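## Task

A wooden die sits loose on the upturned palm of the right hand. Using that hand alone, roll it until the four-pip face points up; its yaw about the vertical is free, and the goal picture is just one valid example. The wrist camera, its post and the arm's final link count as hand. If the die touches anything else or leaves the hand, the task fails. To finish, the die must rest still on the palm or fingers, clear of the wrist, camera and post, with the palm facing straight up. No hand motor may read "moving" or "overload" or be counting toward a shutdown (motors dead from the start are excused). Then declare done. The hand is then opened for you, and four pips must still be on top with the die lying on the open hand.

## Robot and tools

ROBOT. A six-joint UR-type arm carrying a 16-motor right hand with index, middle, ring and thumb. The scene frame has its origin on the table under the arm base, +z up, and +y to the left when looking along +x. The hand point is a frame fixed in front of the palm, at the pinch spot. Its axes: +z runs along the straightened fingers toward the tips, +x crosses the palm away from the thumb, and +y leaves the palm face, which sits at y = -0.062 m. A palm pointing straight up therefore means the hand point's +y is aligned with world +z. Finger knuckles sit at z = -0.017 m and straight tips reach 0.139 m beyond them. Bending a finger moves its tip toward +y. Only the rubber fingertip caps grip well. A rigid mast near the wrist on the palm side occupies x +0.05 to +0.10, z -0.16 to -0.11, and out to y = +0.06. Keep the die away from it and from the wrist camera.

THE 24-NUMBER ROW. Every number lies in [-1, 1].
- 1 to 6: dx, dy, dz, rx, ry, rz. These are an offset of the hand point, in its own axes, from the pose printed in the most recent result that shows it. Before any such result exists, and for later calls in the same reply, the offset is from where the robot is when the action begins. Scale: 1.0 = 0.6 m, or 180 degrees for the rotation vector rx, ry, rz. Each row is measured from that same base pose, not from the row before. All zeros is not a pause: it pulls the arm back to the base pose.
- 7 to 22: absolute goal angles for the hinges, in this order: index_mcp, index_abd, index_pip, index_dip, middle_mcp, middle_abd, middle_pip, middle_dip, ring_mcp, ring_abd, ring_pip, ring_dip, thumb_cmc, thumb_axl, thumb_mcp, thumb_ipl. Each value scales linearly between the hinge's two stops. On the fingers, moving toward -1 curls the joint toward the palm. The value for straight is +0.75 for _mcp, +0.58 for _pip and +0.70 for _dip. The _abd hinges are straight at 0.00, and toward -1 they swing the finger away from the thumb. For the thumb, straight is thumb_cmc +0.71 (flat beside the palm; toward -1 it swings in front of the palm), thumb_axl +0.68 (roll), thumb_mcp +0.23 and thumb_ipl +0.17 (bend).
- 23: current_limit, the motor current cap. It maps -1 to 0 mA and +1 to 550 mA, with a floor of 11 mA. Low values weaken and slow the fingers.
- 24: speed. Set-points travel at (speed+1)/2 of 5.9 rad/s.
At the start, current_limit is +0.4 and speed is -0.6. Both stay at whatever was last sent.

TOOLS.
- execute_actions {"actions": [...], "pictures": bool}. An empty list just reads the state. One action {"rows": [[24 numbers], ...], "steps": n} takes 1 to 15 rows and up to 15 steps of 1/30 s each; if rows run out, the last one repeats. A wait {"steps": n} (up to 300) counts from the previous result, including your reply time. Only one item per call. A refused call sends nothing.
- move {"target": row, "speed": m/s 0.002 to 0.5 (default 0.25; turning rate is double that in rad/s), "stop_force": N 9 to 40, optional}. The hand point follows a straight path to the target, with offsets counted as above. The finger values are sent at the start. With stop_force, the path halts when the wrist sensor feels that much added push along the travel line, then backs off two steps. Do not rely on it for rotating moves, and leave it out when pulling away from a contact. The path lasts 0.5 to 10 s. The result has a "move:" line giving the ending (done, contact, held, off_target, moving, fault) and any limits: paced means the pose was clipped, held means some steps were blocked.
- wait {"seconds": 0 to 10} lets time run without sending anything new.
- zoom_image {"camera": one of cam_head_left, cam_head_right, cam_high, cam_low, cam_wrist, "region": [x0,y0,x1,y1]} crops a region of at most 504x504 from the latest 504x504 image. Use it to count the pips.
- show_instructions shows the goal picture. read_manual gives the licence text.
- finished_scene {"scene": 1 or 2} is how you declare done. It is final and starts the next scene.

RESULTS. The state line gives end_effector_position (m), end_effector_quat_wxyz and velocities, all in the scene frame. Wrist force and torque are in hand point axes; each axis saturates near 50 N and carries an offset and noise. Per motor you get hand_goal, hand_measured (same scale as the row), hand_current_ma, and hand_state (moving, goal, blocked or overload). "Hand target" is where the arm is heading. HELD or "pose unreachable" means the clearance check changed or blocked a command. Each step, the commanded pose is clipped to within 100 mm and 16 degrees of the measured pose. The arm trails commands by about 0.17 s, so large moves may arrive late.

CAUTIONS. A motor drawing 495 mA or more accumulates seconds. At 5 s it shuts off for 10 s, and the finish check rejects any motor that is counting, so keep grips light and avoid pressing fingers into each other. A joint torque overload, or 150 N on any part, stops the arm for 10 s. Tilt the palm and move the fingers gently so the die rolls without being flung off or falling. Before finishing, level the palm, set the fingers so the die rests on them or the palm, and wait until every motor reads goal. Time spent thinking counts, and motors heat up while holding loads.

Each tool is called after ">>>" as a command line: name --argument value for each argument, lists and objects as JSON in quotes; but a table of rows of numbers goes row by row, as --pt "numbers of a row", without its own name.

Reference images:

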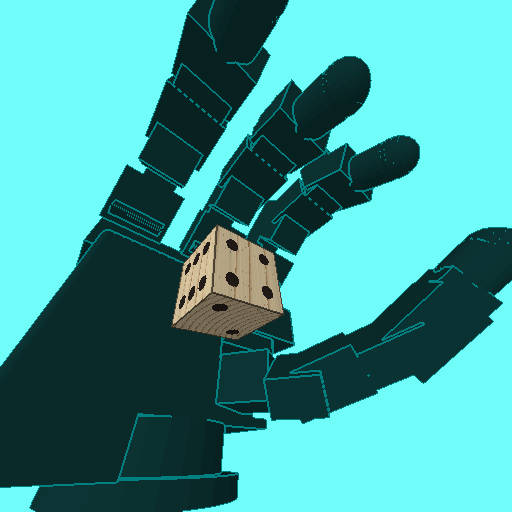

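## Session

>>> execute_actions --actions '[]'

Scene clock: 0.00 s of 4800.00 s.
end_effector_position=(+0.6089, +0.0913, +0.4292) hand_goal=(+0.046, +0.000, -0.008, +0.280, +0.046, +0.000, -0.008, +0.280, +0.046, +0.000, -0.008, +0.280, -0.104, +0.266, +0.032, -0.018) hand_measured=(+0.062, +0.000, -0.006, +0.282, +0.064, +0.000, -0.006, +0.282, +0.060, +0.000, -0.006, +0.282, -0.090, +0.270, +0.034, -0.016) hand_current_ma=(+91, +0, +14, +13, +93, +0, +13, +14, +81, +0, +13, +14, +72, +24, +12, +13) hand_state=(goal, goal, goal, goal, goal, goal, goal, goal, goal, goal, goal, goal, goal, goal, goal, goal) hand_current_limit=0.40 hand_speed=-0.60 end_effector_quat_wxyz=(+0.495, +0.439, +0.543, +0.518) end_effector_velocity=(-0.000, +0.000, +0.000) end_effector_angular_velocity=(-0.000, +0.000, +0.000)
Joint positions: [-0.14  -1.183  2.189 -4.166 -1.292 -0.073]
Joint velocities: [ 0. -0. -0.  0.  0. -0.]
Joint torques (N m, as the arm reports them, + toward a larger angle): no reading
Wrist force (N, on the end effector, along its own x y z axes, offset not removed): no reading
Wrist torque (N m, same axes, about the end effector's origin, offset not removed): no reading
Hand target: +0.609, +0.091, +0.429; +0.495, +0.439, +0.543, +0.518

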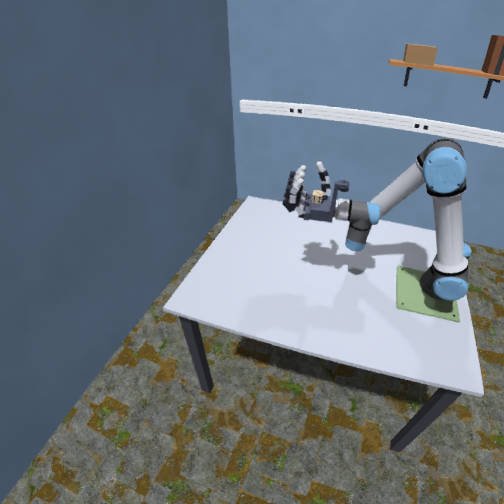

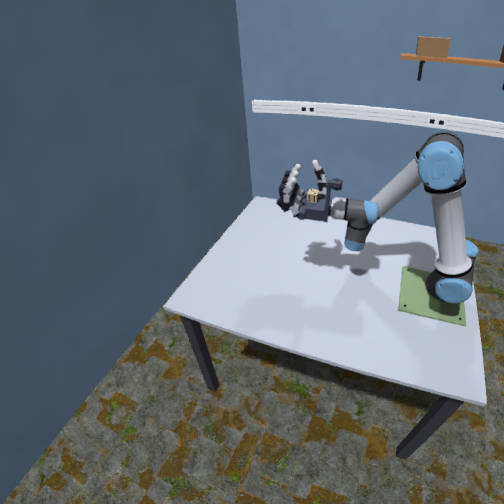

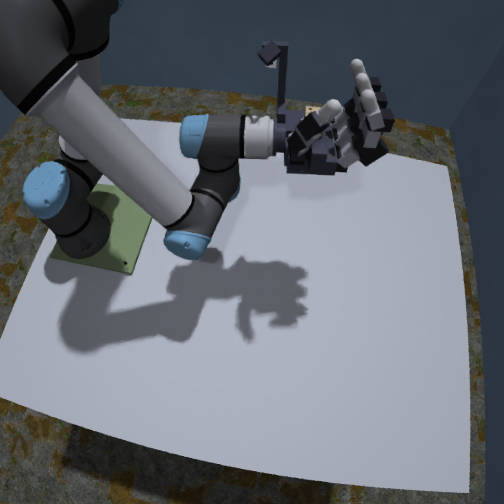

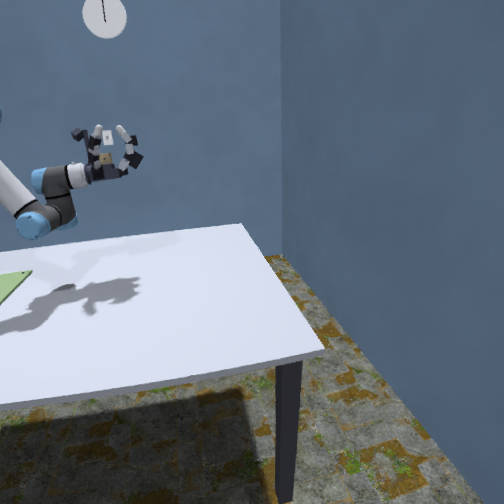

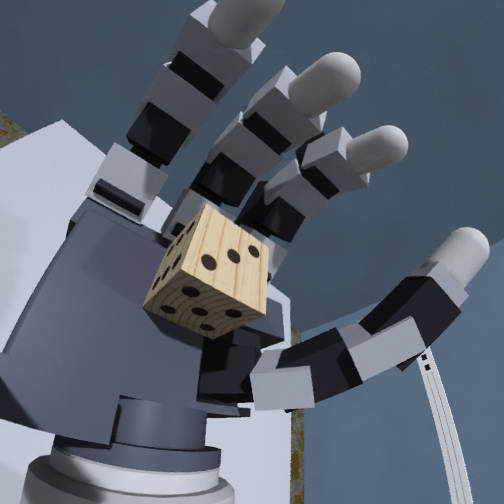

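>>> move --target '[0,0,0,0.1,0,0,0.75,0,0.58,-0.6,0.75,0,0.58,-0.6,0.75,0,0.58,-0.6,0.3,0.266,0.1,0.1,0.4,-0.3]' --speed 0.15

Scene clock: 3.87 s of 4800.00 s.
end_effector_position=(+0.6089, +0.0913, +0.4292) hand_goal=(+0.750, +0.000, +0.580, -0.600, +0.750, +0.000, +0.580, -0.600, +0.750, +0.000, +0.580, -0.600, +0.300, +0.266, +0.100, +0.100) hand_measured=(+0.760, +0.000, +0.580, -0.596, +0.760, +0.000, +0.580, -0.596, +0.758, +0.000, +0.580, -0.596, +0.308, +0.270, +0.100, +0.098) hand_current_ma=(+54, +0, +2, +16, +55, +0, +2, +18, +48, +0, +2, +18, +45, +21, -1, -13) hand_state=(goal, goal, goal, goal, goal, goal, goal, goal, goal, goal, goal, goal, goal, goal, goal, goal) hand_current_limit=0.40 hand_speed=-0.30 end_effector_quat_wxyz=(+0.420, +0.510, +0.617, +0.427) end_effector_velocity=(+0.000, +0.000, +0.001) end_effector_angular_velocity=(-0.001, +0.012, -0.000)
Joint positions: [-0.137 -1.456  2.255 -3.638 -1.331 -0.156]
Joint velocities: [ 0.001 -0.01  -0.002  0.025 -0.002 -0.003]
Joint torques (N m, as the arm reports them, + toward a larger angle): [  8.11 -29.11 -23.18  -1.25  -1.52  -1.55]
Wrist force (N, on the end effector, along its own x y z axes, offset not removed): [1.4 -1.2 -2.5]
Wrist torque (N m, same axes, about the end effector's origin, offset not removed): [0.07 0.00 0.11]
Hand target: +0.609, +0.091, +0.429; +0.420, +0.511, +0.617, +0.427
Off the commanded pose: 0.000 m, 0 deg.
move: done

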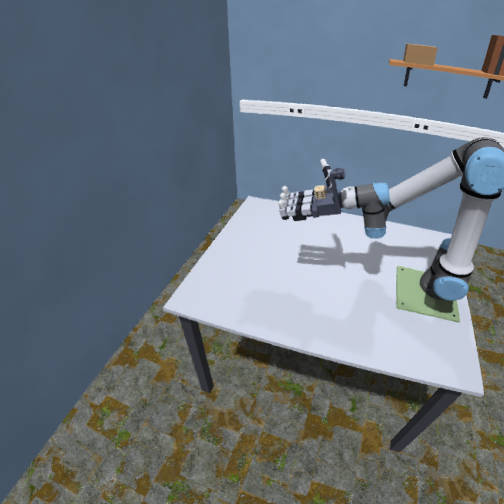

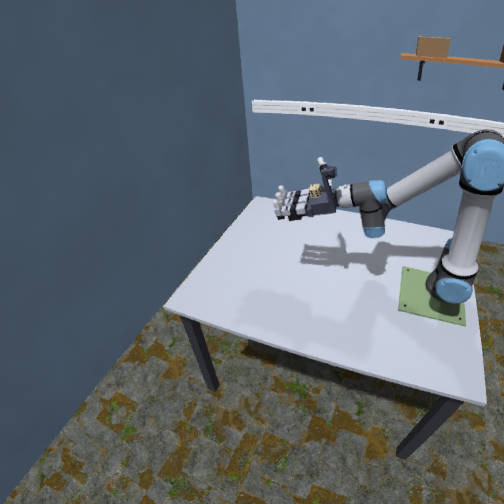

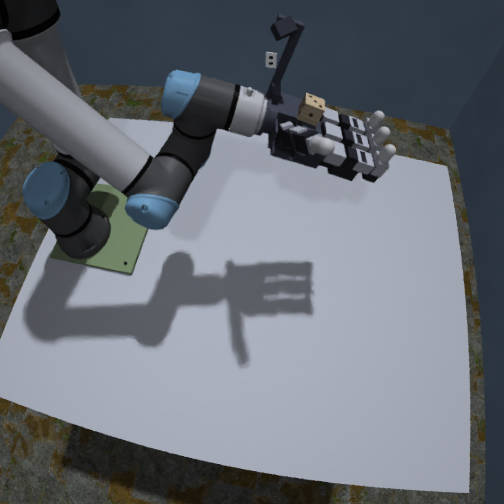

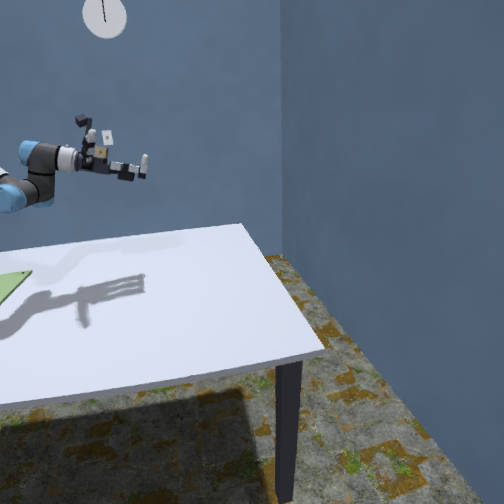

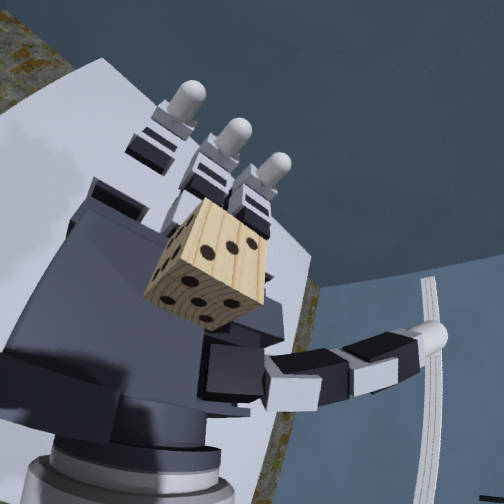

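>>> move --target '[0,0,0,0.06,0,0,0.75,0,0.58,-0.6,0.75,0,0.58,-0.6,0.75,0,0.58,-0.6,0.3,0.266,0.1,0.1,0.4,-0.3]' --speed 0.08

>>> zoom_image --camera "cam_head_left" --region '[260,140,400,250]'

Scene clock: 5.93 s of 4800.00 s.
end_effector_position=(+0.6089, +0.0913, +0.4293) hand_goal=(+0.750, +0.000, +0.580, -0.600, +0.750, +0.000, +0.580, -0.600, +0.750, +0.000, +0.580, -0.600, +0.300, +0.266, +0.100, +0.100) hand_measured=(+0.760, +0.000, +0.580, -0.596, +0.762, +0.000, +0.580, -0.596, +0.760, +0.000, +0.580, -0.596, +0.308, +0.270, +0.100, +0.098) hand_current_ma=(+55, +0, +2, +16, +61, +0, +2, +17, +57, +0, +3, +18, +45, +21, -1, -13) hand_state=(goal, goal, goal, goal, goal, goal, goal, goal, goal, goal, goal, goal, goal, goal, goal, goal) hand_current_limit=0.40 hand_speed=-0.30 end_effector_quat_wxyz=(+0.371, +0.547, +0.654, +0.368) end_effector_velocity=(+0.000, +0.000, +0.000) end_effector_angular_velocity=(-0.001, +0.012, -0.000)
Joint positions: [-0.126 -1.594  2.224 -3.28  -1.374 -0.193]
Joint velocities: [ 0.002 -0.007 -0.004  0.024 -0.003 -0.002]
Joint torques (N m, as the arm reports them, + toward a larger angle): [  7.98 -25.51 -27.5   -1.66  -1.45  -1.79]
Wrist force (N, on the end effector, along its own x y z axes, offset not removed): [-0.9 0.5 -3.1]
Wrist torque (N m, same axes, about the end effector's origin, offset not removed): [0.27 0.36 -0.12]
Hand target: +0.609, +0.091, +0.429; +0.371, +0.548, +0.654, +0.367
Off the commanded pose: 0.000 m, 0 deg.
move: done

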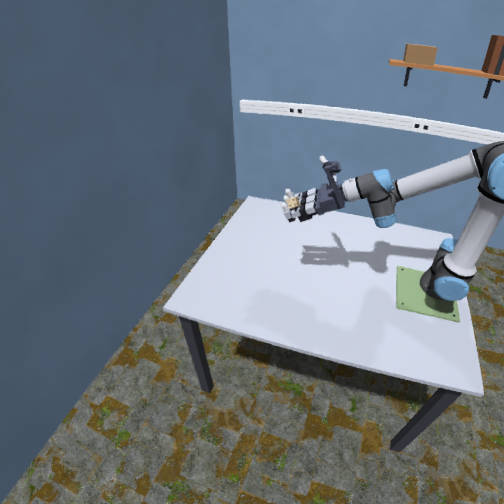

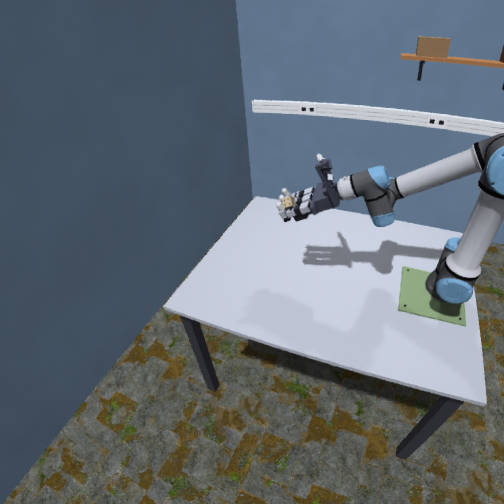

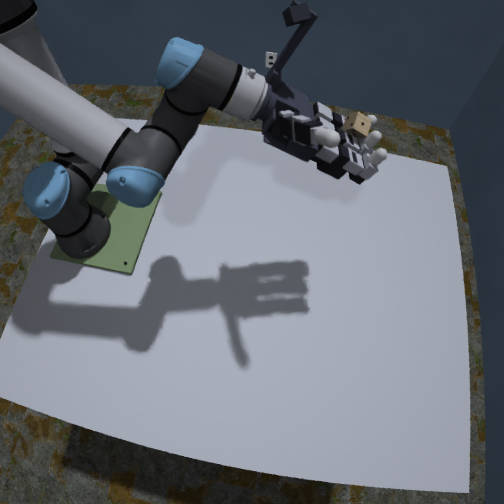

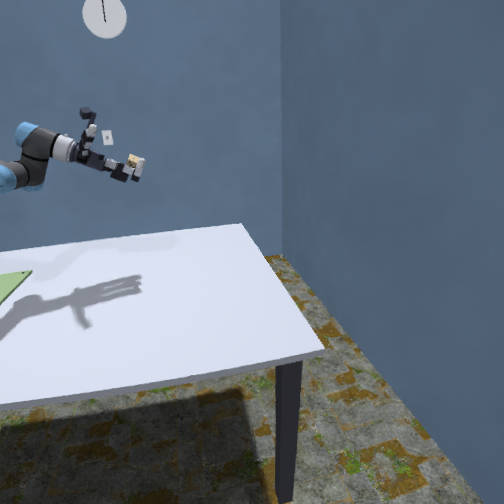

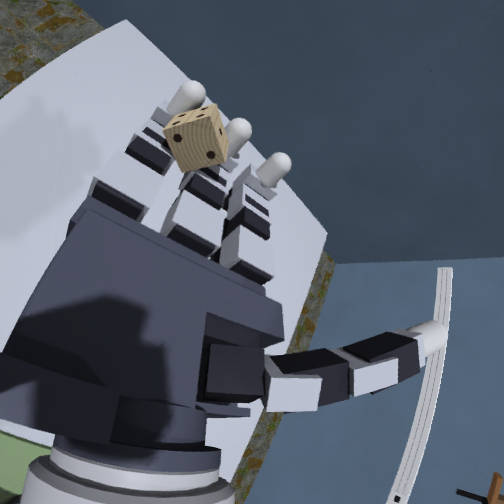

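Region (260, 140, 400, 250) of cam_head_left's 504x504 image, scaled by 3.600, with more detail than that image has; it fills the top 396 rows of this view, and the rest is white.

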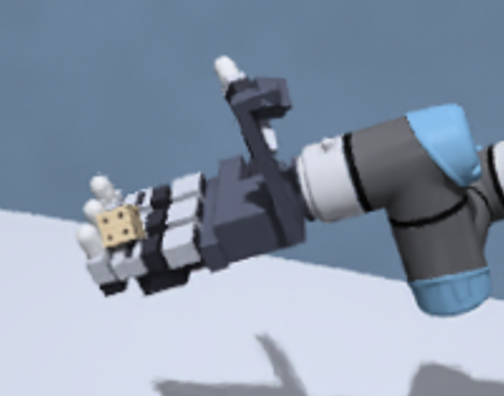

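>>> zoom_image --camera "cam_wrist" --region '[120,60,300,220]'

>>> zoom_image --camera "cam_high" --region '[310,80,420,190]'

Region (120, 60, 300, 220) of cam_wrist's 504x504 image, scaled by 2.800, with more detail than that image has.

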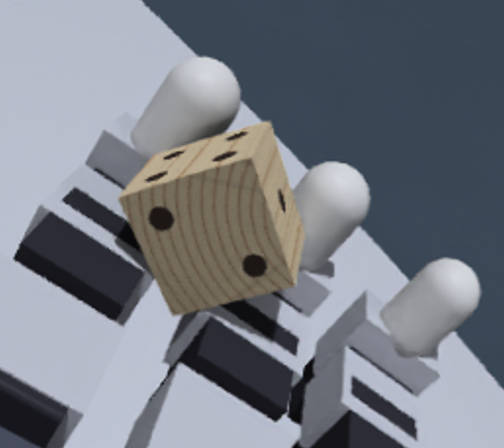

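Region (310, 80, 420, 190) of cam_high's 504x504 image, scaled by 4.582, with more detail than that image has.

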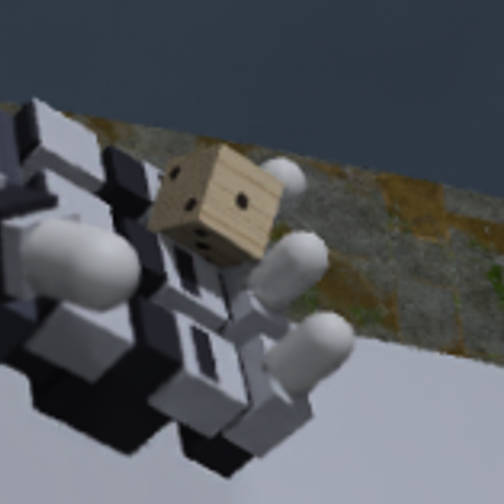

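>>> move --target '[0,0,0,-0.1,0,0,0.75,0,0.58,-0.6,0.75,0,0.58,-0.6,0.75,0,0.58,-0.6,0.3,0.266,0.1,0.1,0.4,-0.3]' --speed 0.1

>>> zoom_image --camera "cam_head_left" --region '[270,160,360,240]'

>>> zoom_image --camera "cam_high" --region '[290,70,420,200]'

>>> zoom_image --camera "cam_low" --region '[80,130,170,200]'

Scene clock: 10.40 s of 4800.00 s.
end_effector_position=(+0.6088, +0.0913, +0.4292) hand_goal=(+0.750, +0.000, +0.580, -0.600, +0.750, +0.000, +0.580, -0.600, +0.750, +0.000, +0.580, -0.600, +0.300, +0.266, +0.100, +0.100) hand_measured=(+0.760, +0.000, +0.580, -0.596, +0.762, +0.000, +0.580, -0.596, +0.760, +0.000, +0.580, -0.596, +0.308, +0.270, +0.100, +0.098) hand_current_ma=(+55, +0, +2, +16, +61, +0, +2, +17, +57, +0, +3, +18, +45, +21, -1, -13) hand_state=(goal, goal, goal, goal, goal, goal, goal, goal, goal, goal, goal, goal, goal, goal, goal, goal) hand_current_limit=0.40 hand_speed=-0.30 end_effector_quat_wxyz=(+0.452, +0.483, +0.589, +0.465) end_effector_velocity=(+0.000, -0.000, +0.000) end_effector_angular_velocity=(+0.002, -0.011, +0.000)
Joint positions: [-0.141 -1.347  2.246 -3.866 -1.31  -0.125]
Joint velocities: [-0.     0.01  -0.003 -0.019  0.001  0.004]
Joint torques (N m, as the arm reports them, + toward a larger angle): [ -5.5  -15.68 -22.58  -3.93   1.79   1.09]
Wrist force (N, on the end effector, along its own x y z axes, offset not removed): [0.5 -1.6 -4.1]
Wrist torque (N m, same axes, about the end effector's origin, offset not removed): [0.16 0.09 0.20]
Hand target: +0.609, +0.091, +0.429; +0.452, +0.483, +0.588, +0.466
Off the commanded pose: 0.000 m, 0 deg.
move: done

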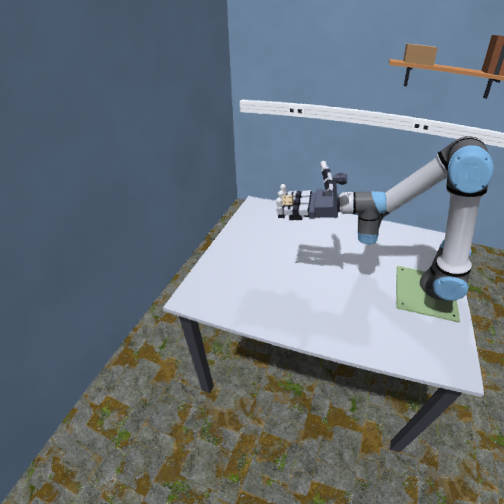

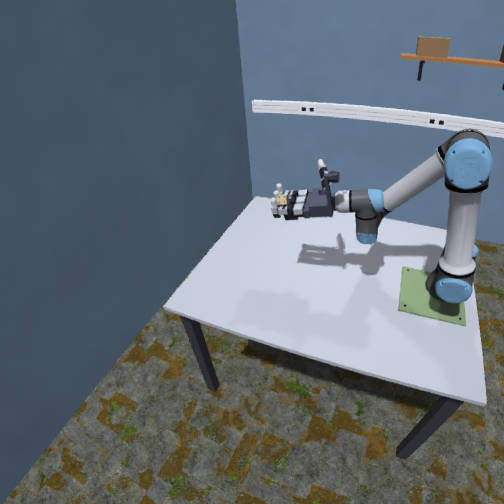

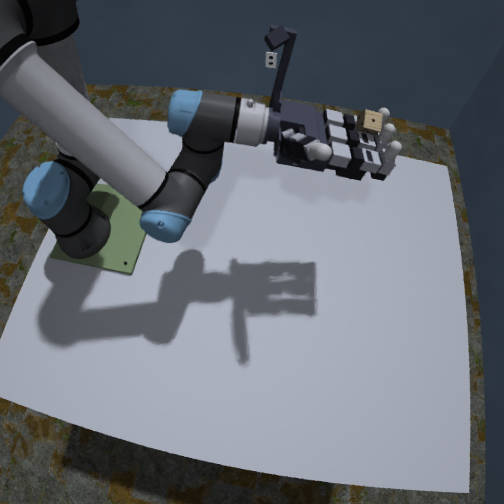

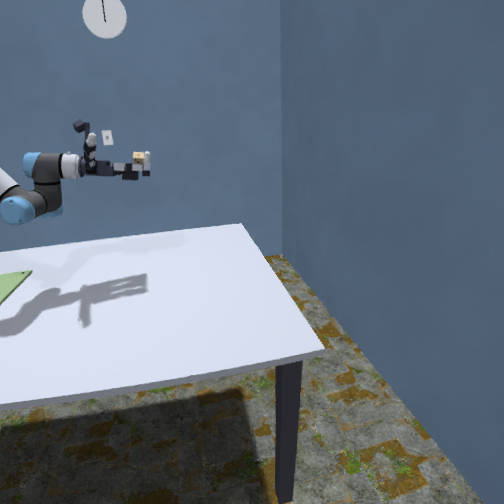

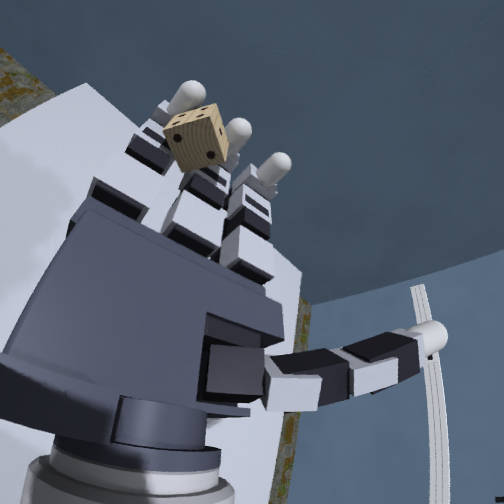

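Region (270, 160, 360, 240) of cam_head_left's 504x504 image, scaled by 5.600, with more detail than that image has.

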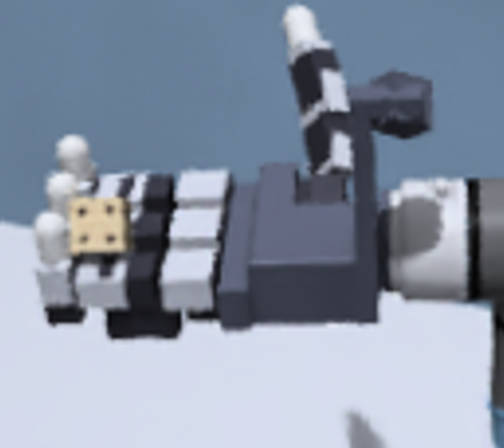

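Region (290, 70, 420, 200) of cam_high's 504x504 image, scaled by 3.877, with more detail than that image has.

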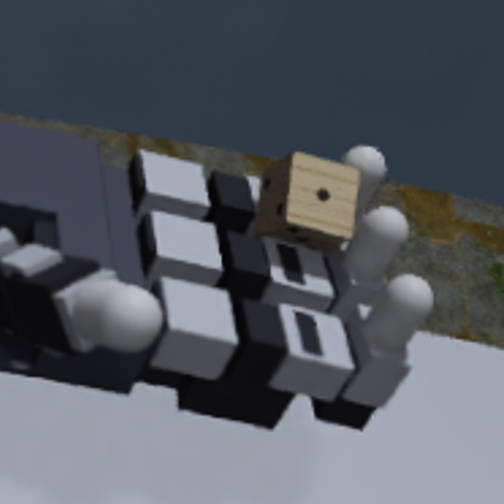

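Region (80, 130, 170, 200) of cam_low's 504x504 image, scaled by 5.600, with more detail than that image has.

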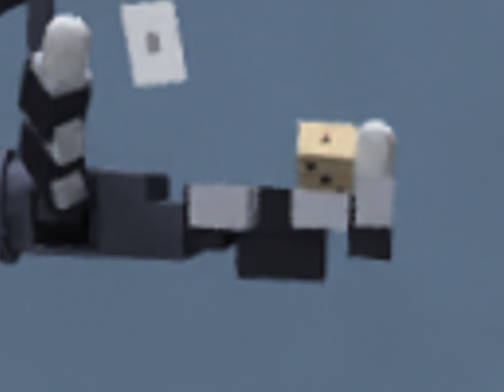

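>>> execute_actions --actions '[{"rows":[[0,0,0,0,0,0,0.65,0,0.58,-0.6,0.8,0,0.58,-0.6,0.58,0.1,0.58,-0.6,0.3,0.266,0.1,0.1,0.4,-0.7]],"steps":15}]'

>>> zoom_image --camera "cam_high" --region '[290,70,420,200]'

>>> zoom_image --camera "cam_wrist" --region '[80,40,320,260]'

Scene clock: 12.00 s of 4800.00 s.
end_effector_position=(+0.6088, +0.0913, +0.4292) hand_goal=(+0.650, +0.000, +0.580, -0.600, +0.800, +0.000, +0.580, -0.600, +0.580, +0.100, +0.580, -0.600, +0.300, +0.266, +0.100, +0.100) hand_measured=(+0.678, +0.000, +0.580, -0.598, +0.812, +0.000, +0.580, -0.596, +0.604, +0.096, +0.580, -0.596, +0.308, +0.270, +0.100, +0.098) hand_current_ma=(+154, +0, +2, +15, +67, +0, +3, +17, +139, -20, +4, +16, +45, +21, -1, -13) hand_state=(blocked, goal, goal, goal, goal, goal, goal, goal, blocked, goal, goal, goal, goal, goal, goal, goal) hand_current_limit=0.40 hand_speed=-0.70 end_effector_quat_wxyz=(+0.452, +0.483, +0.589, +0.465) end_effector_velocity=(-0.000, +0.001, +0.000) end_effector_angular_velocity=(-0.000, -0.001, +0.001)
Joint positions: [-0.141 -1.347  2.246 -3.866 -1.31  -0.125]
Joint velocities: [ 0.001 -0.001  0.    -0.    -0.    -0.   ]
Joint torques (N m, as the arm reports them, + toward a larger angle): [  0.74 -32.26 -10.24  -1.09  -0.24  -1.73]
Wrist force (N, on the end effector, along its own x y z axes, offset not removed): [-1.0 -3.0 -4.1]
Wrist torque (N m, same axes, about the end effector's origin, offset not removed): [-0.07 0.29 -0.02]
Hand target: +0.609, +0.091, +0.429; +0.452, +0.483, +0.589, +0.465
Off the commanded pose: 0.000 m, 0 deg.
Steps of this call (steps 1 to 33: nothing new was sent; steps 34 to 48: all 15 steps of this action). Readings (end_effector_position | what the end effector reports):
34: (+0.6088, +0.0913, +0.4292) | hand_goal=(+0.650, +0.000, +0.580, -0.600, +0.800, +0.000, +0.580, -0.600, +0.580, +0.100, +0.580, -0.600, +0.300, +0.266, +0.100, +0.100) hand_measured=(+0.760, +0.000, +0.580, -0.596, +0.762, +0.000, +0.580, -0.596, +0.760, +0.000, +0.580, -0.596, +0.308, +0.270, +0.100, +0.098) hand_current_ma=(+55, +0, +2, +16, +61, +0, +2, +17, +57, +0, +3, +18, +45, +21, -1, -13) hand_state=(moving, goal, goal, goal, moving, goal, goal, goal, moving, moving, goal, goal, goal, goal, goal, goal) hand_current_limit=0.40 hand_speed=-0.70
35: (+0.6088, +0.0913, +0.4292) | hand_goal=(+0.650, +0.000, +0.580, -0.600, +0.800, +0.000, +0.580, -0.600, +0.580, +0.100, +0.580, -0.600, +0.300, +0.266, +0.100, +0.100) hand_measured=(+0.760, +0.000, +0.580, -0.596, +0.762, +0.000, +0.580, -0.596, +0.760, +0.000, +0.580, -0.596, +0.308, +0.270, +0.100, +0.098) hand_current_ma=(+164, +0, +2, +16, -22, +0, +2, +17, +173, -87, +3, +18, +45, +21, -1, -13) hand_state=(moving, goal, goal, goal, moving, goal, goal, goal, moving, moving, goal, goal, goal, goal, goal, goal) hand_current_limit=0.40 hand_speed=-0.70
37: (+0.6089, +0.0913, +0.4291) | hand_goal=(+0.650, +0.000, +0.580, -0.600, +0.800, +0.000, +0.580, -0.600, +0.580, +0.100, +0.580, -0.600, +0.300, +0.266, +0.100, +0.100) hand_measured=(+0.742, +0.000, +0.580, -0.596, +0.792, +0.000, +0.580, -0.596, +0.740, +0.034, +0.580, -0.596, +0.308, +0.270, +0.100, +0.098) hand_current_ma=(+196, +0, +2, +16, +79, +0, +2, +17, +180, -66, +4, +18, +45, +21, -1, -13) hand_state=(moving, goal, goal, goal, moving, goal, goal, goal, moving, moving, goal, goal, goal, goal, goal, goal) hand_current_limit=0.40 hand_speed=-0.70
41: (+0.6089, +0.0913, +0.4292) | hand_goal=(+0.650, +0.000, +0.580, -0.600, +0.800, +0.000, +0.580, -0.600, +0.580, +0.100, +0.580, -0.600, +0.300, +0.266, +0.100, +0.100) hand_measured=(+0.682, +0.000, +0.580, -0.596, +0.812, +0.000, +0.580, -0.596, +0.666, +0.094, +0.580, -0.596, +0.308, +0.270, +0.100, +0.098) hand_current_ma=(+137, +0, +2, +15, +63, +0, +3, +17, +166, -16, +4, +17, +45, +21, -1, -13) hand_state=(moving, goal, goal, goal, moving, goal, goal, goal, moving, moving, goal, goal, goal, goal, goal, goal) hand_current_limit=0.40 hand_speed=-0.70
48: the state above

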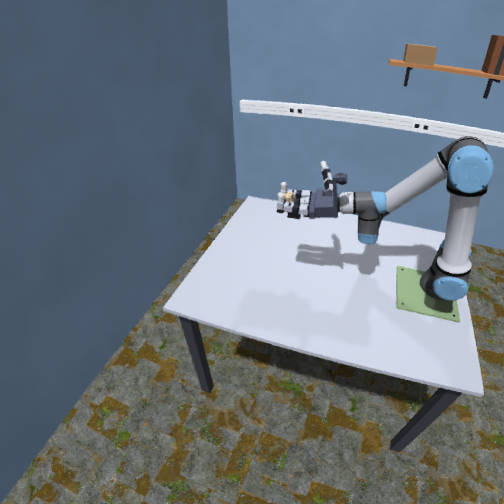

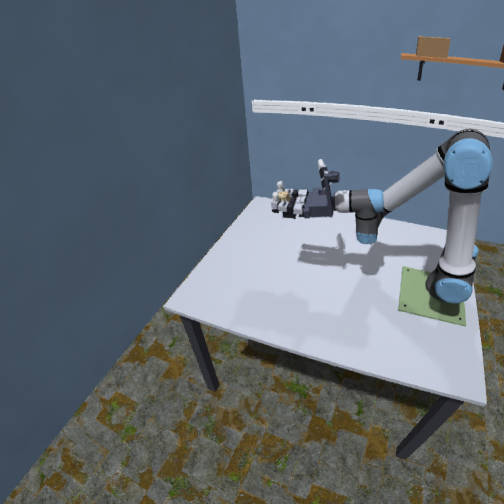

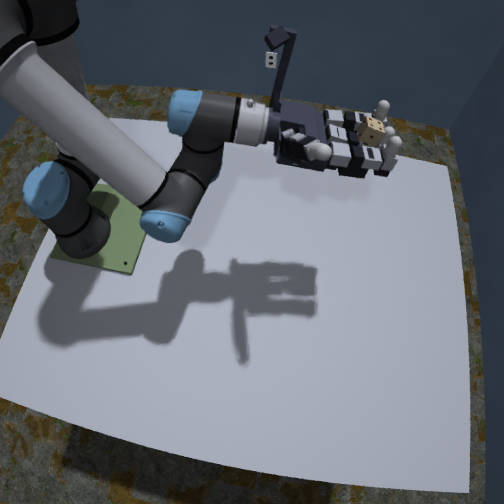

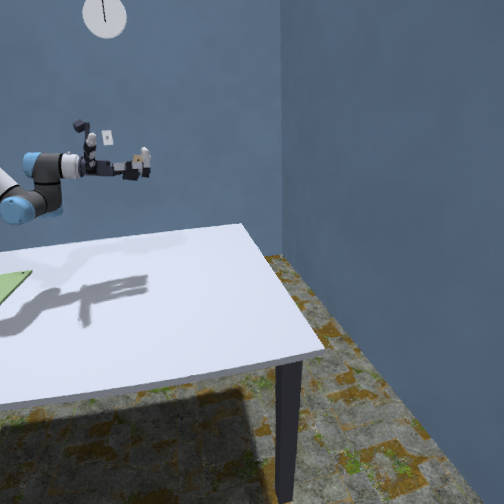

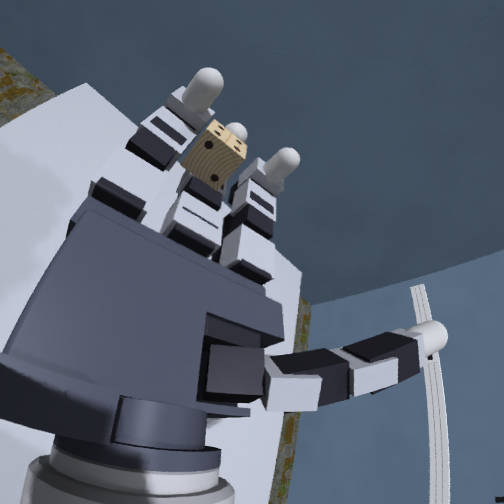

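Region (290, 70, 420, 200) of cam_high's 504x504 image, scaled by 3.877, with more detail than that image has.

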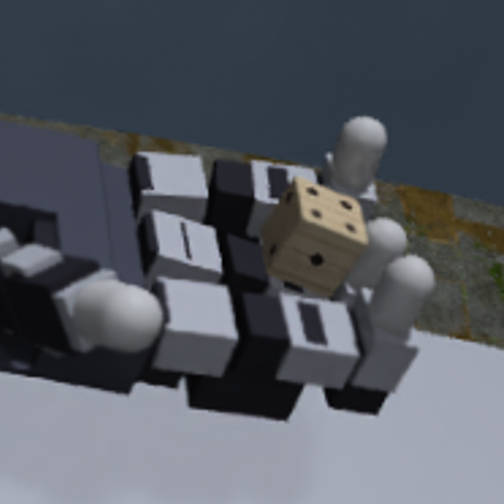

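Region (80, 40, 320, 260) of cam_wrist's 504x504 image, scaled by 2.100, with more detail than that image has; it fills the top 462 rows of this view, and the rest is white.

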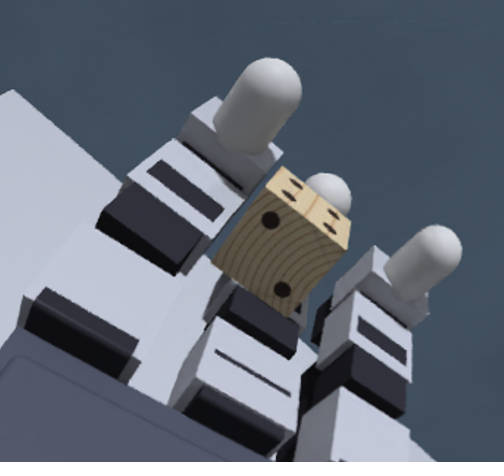

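>>> move --target '[0,0,0,-0.026,0,0.026,0.7,0,0.58,-0.6,0.78,0,0.58,-0.6,0.68,0.05,0.58,-0.6,0.3,0.266,0.1,0.1,0.4,-0.8]' --speed 0.06

>>> zoom_image --camera "cam_high" --region '[290,70,420,200]'

>>> zoom_image --camera "cam_wrist" --region '[80,40,320,260]'

Scene clock: 14.83 s of 4800.00 s.
end_effector_position=(+0.6088, +0.0913, +0.4291) hand_goal=(+0.700, +0.000, +0.580, -0.600, +0.780, +0.000, +0.580, -0.600, +0.680, +0.050, +0.580, -0.600, +0.300, +0.266, +0.100, +0.100) hand_measured=(+0.710, +0.000, +0.580, -0.598, +0.812, +0.000, +0.580, -0.596, +0.688, +0.054, +0.580, -0.596, +0.310, +0.270, +0.100, +0.098) hand_current_ma=(+54, +0, +2, +15, +172, +0, +3, +17, +48, +14, +4, +16, +47, +21, -1, -13) hand_state=(goal, goal, goal, goal, blocked, goal, goal, goal, goal, goal, goal, goal, goal, goal, goal, goal) hand_current_limit=0.40 hand_speed=-0.80 end_effector_quat_wxyz=(+0.452, +0.488, +0.549, +0.507) end_effector_velocity=(-0.000, +0.000, +0.000) end_effector_angular_velocity=(+0.009, -0.008, -0.001)
Joint positions: [-0.121 -1.277  2.224 -3.997 -1.324 -0.02 ]
Joint velocities: [ 0.003  0.008 -0.003 -0.014 -0.003  0.011]
Joint torques (N m, as the arm reports them, + toward a larger angle): [  6.93 -17.48 -22.77  -3.68  -1.7    1.35]
Wrist force (N, on the end effector, along its own x y z axes, offset not removed): [-2.6 -1.8 -4.0]
Wrist torque (N m, same axes, about the end effector's origin, offset not removed): [0.03 0.58 -0.17]
Hand target: +0.609, +0.091, +0.429; +0.452, +0.488, +0.549, +0.507
Off the commanded pose: 0.000 m, 0 deg.
move: done

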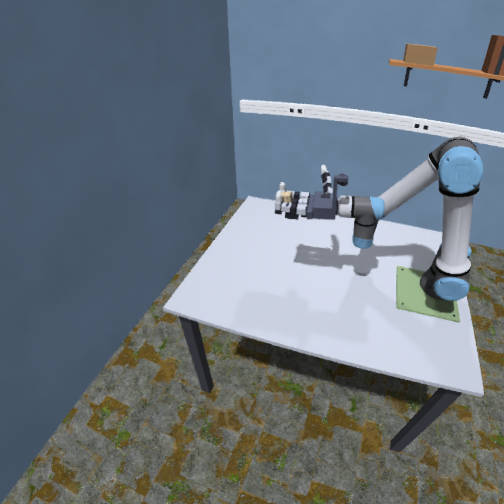

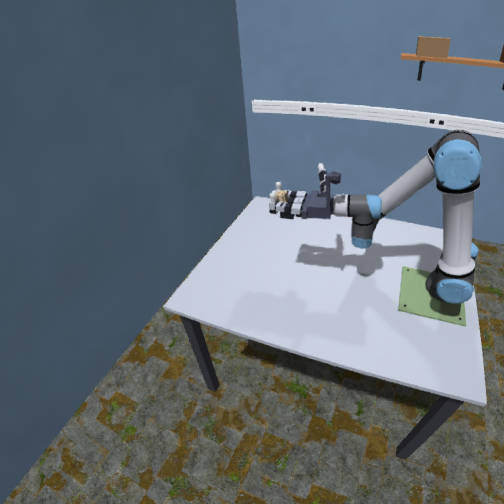

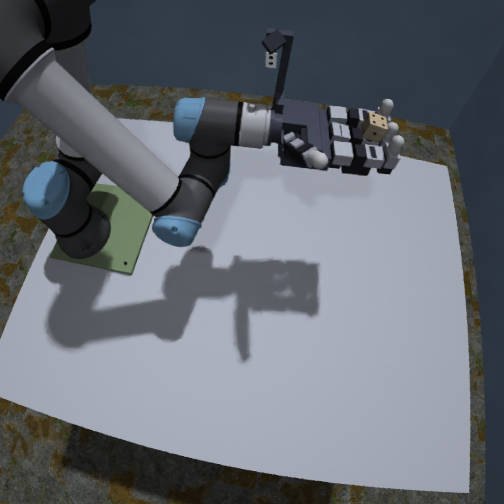

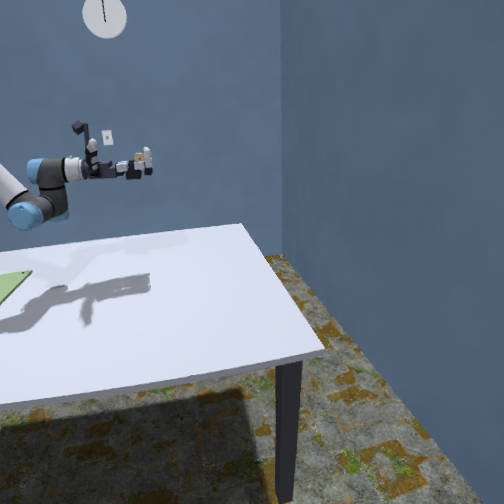

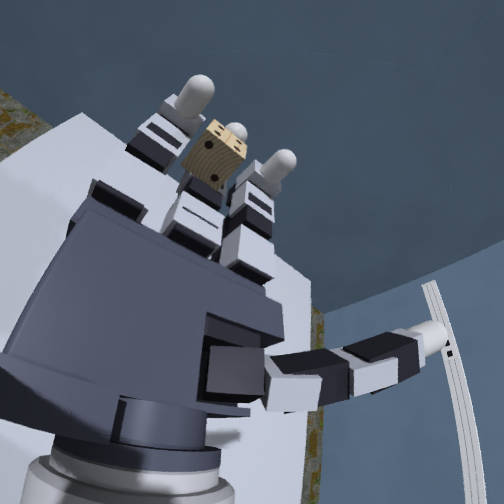

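Region (290, 70, 420, 200) of cam_high's 504x504 image, scaled by 3.877, with more detail than that image has.

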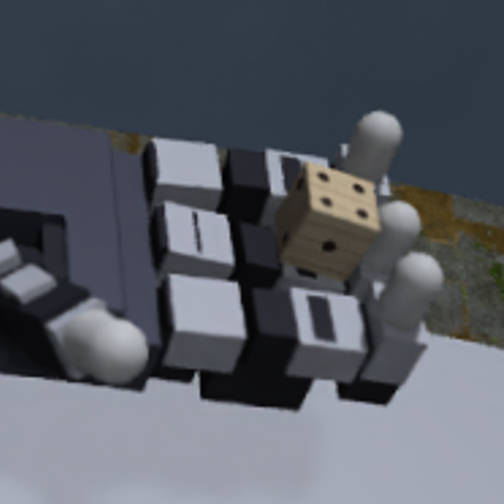

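Region (80, 40, 320, 260) of cam_wrist's 504x504 image, scaled by 2.100, with more detail than that image has; it fills the top 462 rows of this view, and the rest is white.

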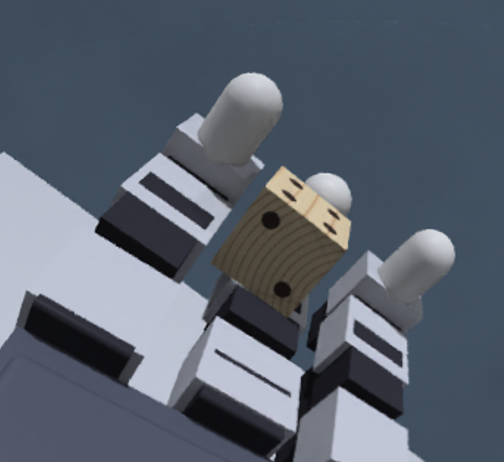

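>>> move --target '[0,0,0,0,0,0,0.73,0,0.58,0.6,0.73,0,0.58,0.6,0.73,0,0.58,0.6,0.5,0.266,0.1,0.1,0.4,-0.7]'

>>> zoom_image --camera "cam_high" --region '[290,70,440,200]'

>>> zoom_image --camera "cam_low" --region '[80,130,190,200]'

Scene clock: 17.37 s of 4800.00 s.
end_effector_position=(+0.6088, +0.0913, +0.4291) hand_goal=(+0.730, +0.000, +0.580, +0.600, +0.730, +0.000, +0.580, +0.600, +0.730, +0.000, +0.580, +0.600, +0.500, +0.266, +0.100, +0.100) hand_measured=(+0.740, +0.000, +0.580, +0.598, +0.764, +0.000, +0.580, +0.598, +0.738, +0.004, +0.580, +0.598, +0.510, +0.270, +0.100, +0.098) hand_current_ma=(+57, +0, +3, -11, +186, +0, +4, -12, +51, +16, +4, -13, +55, +21, +3, -11) hand_state=(goal, goal, goal, goal, blocked, goal, goal, goal, goal, goal, goal, goal, goal, goal, goal, goal) hand_current_limit=0.40 hand_speed=-0.70 end_effector_quat_wxyz=(+0.452, +0.488, +0.549, +0.507) end_effector_velocity=(+0.000, -0.000, -0.000) end_effector_angular_velocity=(+0.000, +0.001, -0.001)
Joint positions: [-0.121 -1.277  2.224 -3.997 -1.324 -0.02 ]
Joint velocities: [-0.001  0.    -0.     0.001 -0.     0.   ]
Joint torques (N m, as the arm reports them, + toward a larger angle): [ -7.39 -34.09  -9.23  -0.92   1.78  -1.81]
Wrist force (N, on the end effector, along its own x y z axes, offset not removed): [-2.4 -1.0 -3.5]
Wrist torque (N m, same axes, about the end effector's origin, offset not removed): [0.16 0.61 -0.03]
Hand target: +0.609, +0.091, +0.429; +0.452, +0.488, +0.549, +0.507
Off the commanded pose: 0.000 m, 0 deg.
move: done

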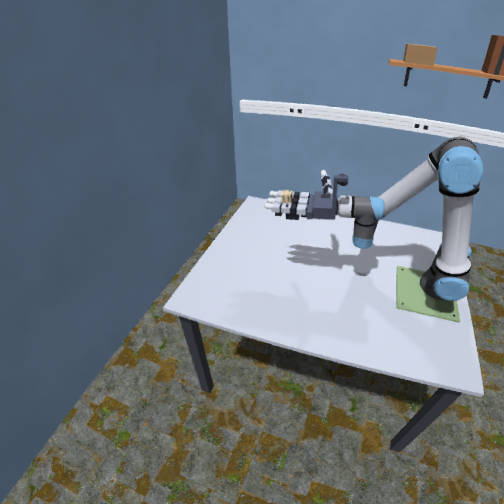

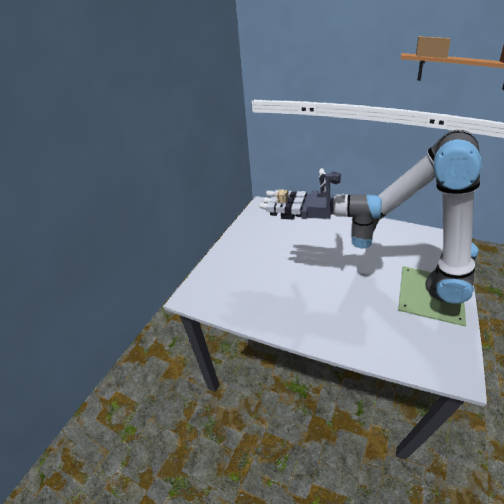

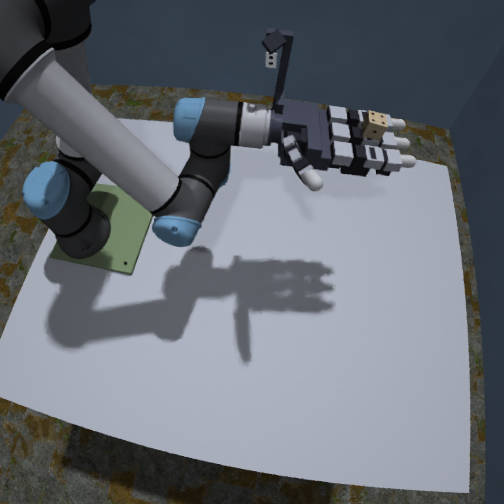

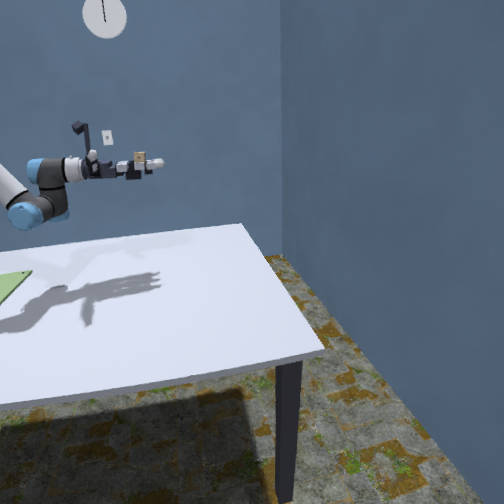

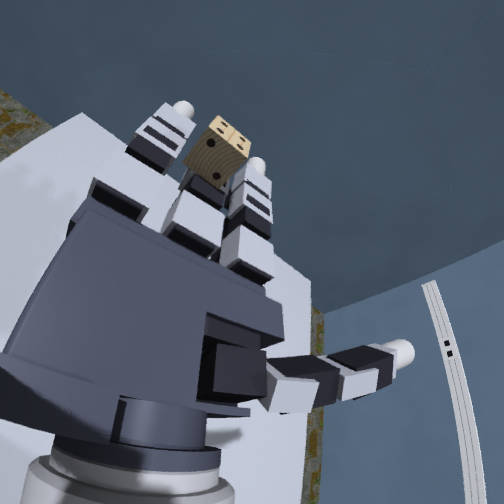

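Region (290, 70, 440, 200) of cam_high's 504x504 image, scaled by 3.360, with more detail than that image has; it fills the top 437 rows of this view, and the rest is white.

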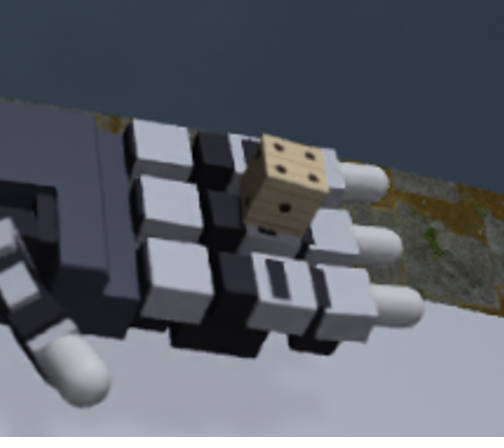

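Region (80, 130, 190, 200) of cam_low's 504x504 image, scaled by 4.582, with more detail than that image has; it fills the top 321 rows of this view, and the rest is white.

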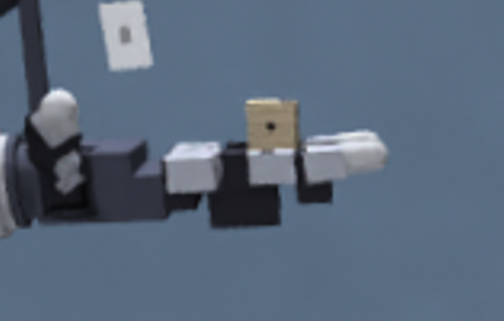

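Four is on top and the die rests flat on the open fingers.

>>> finished_scene --scene 1

The scene is finished: the task was done.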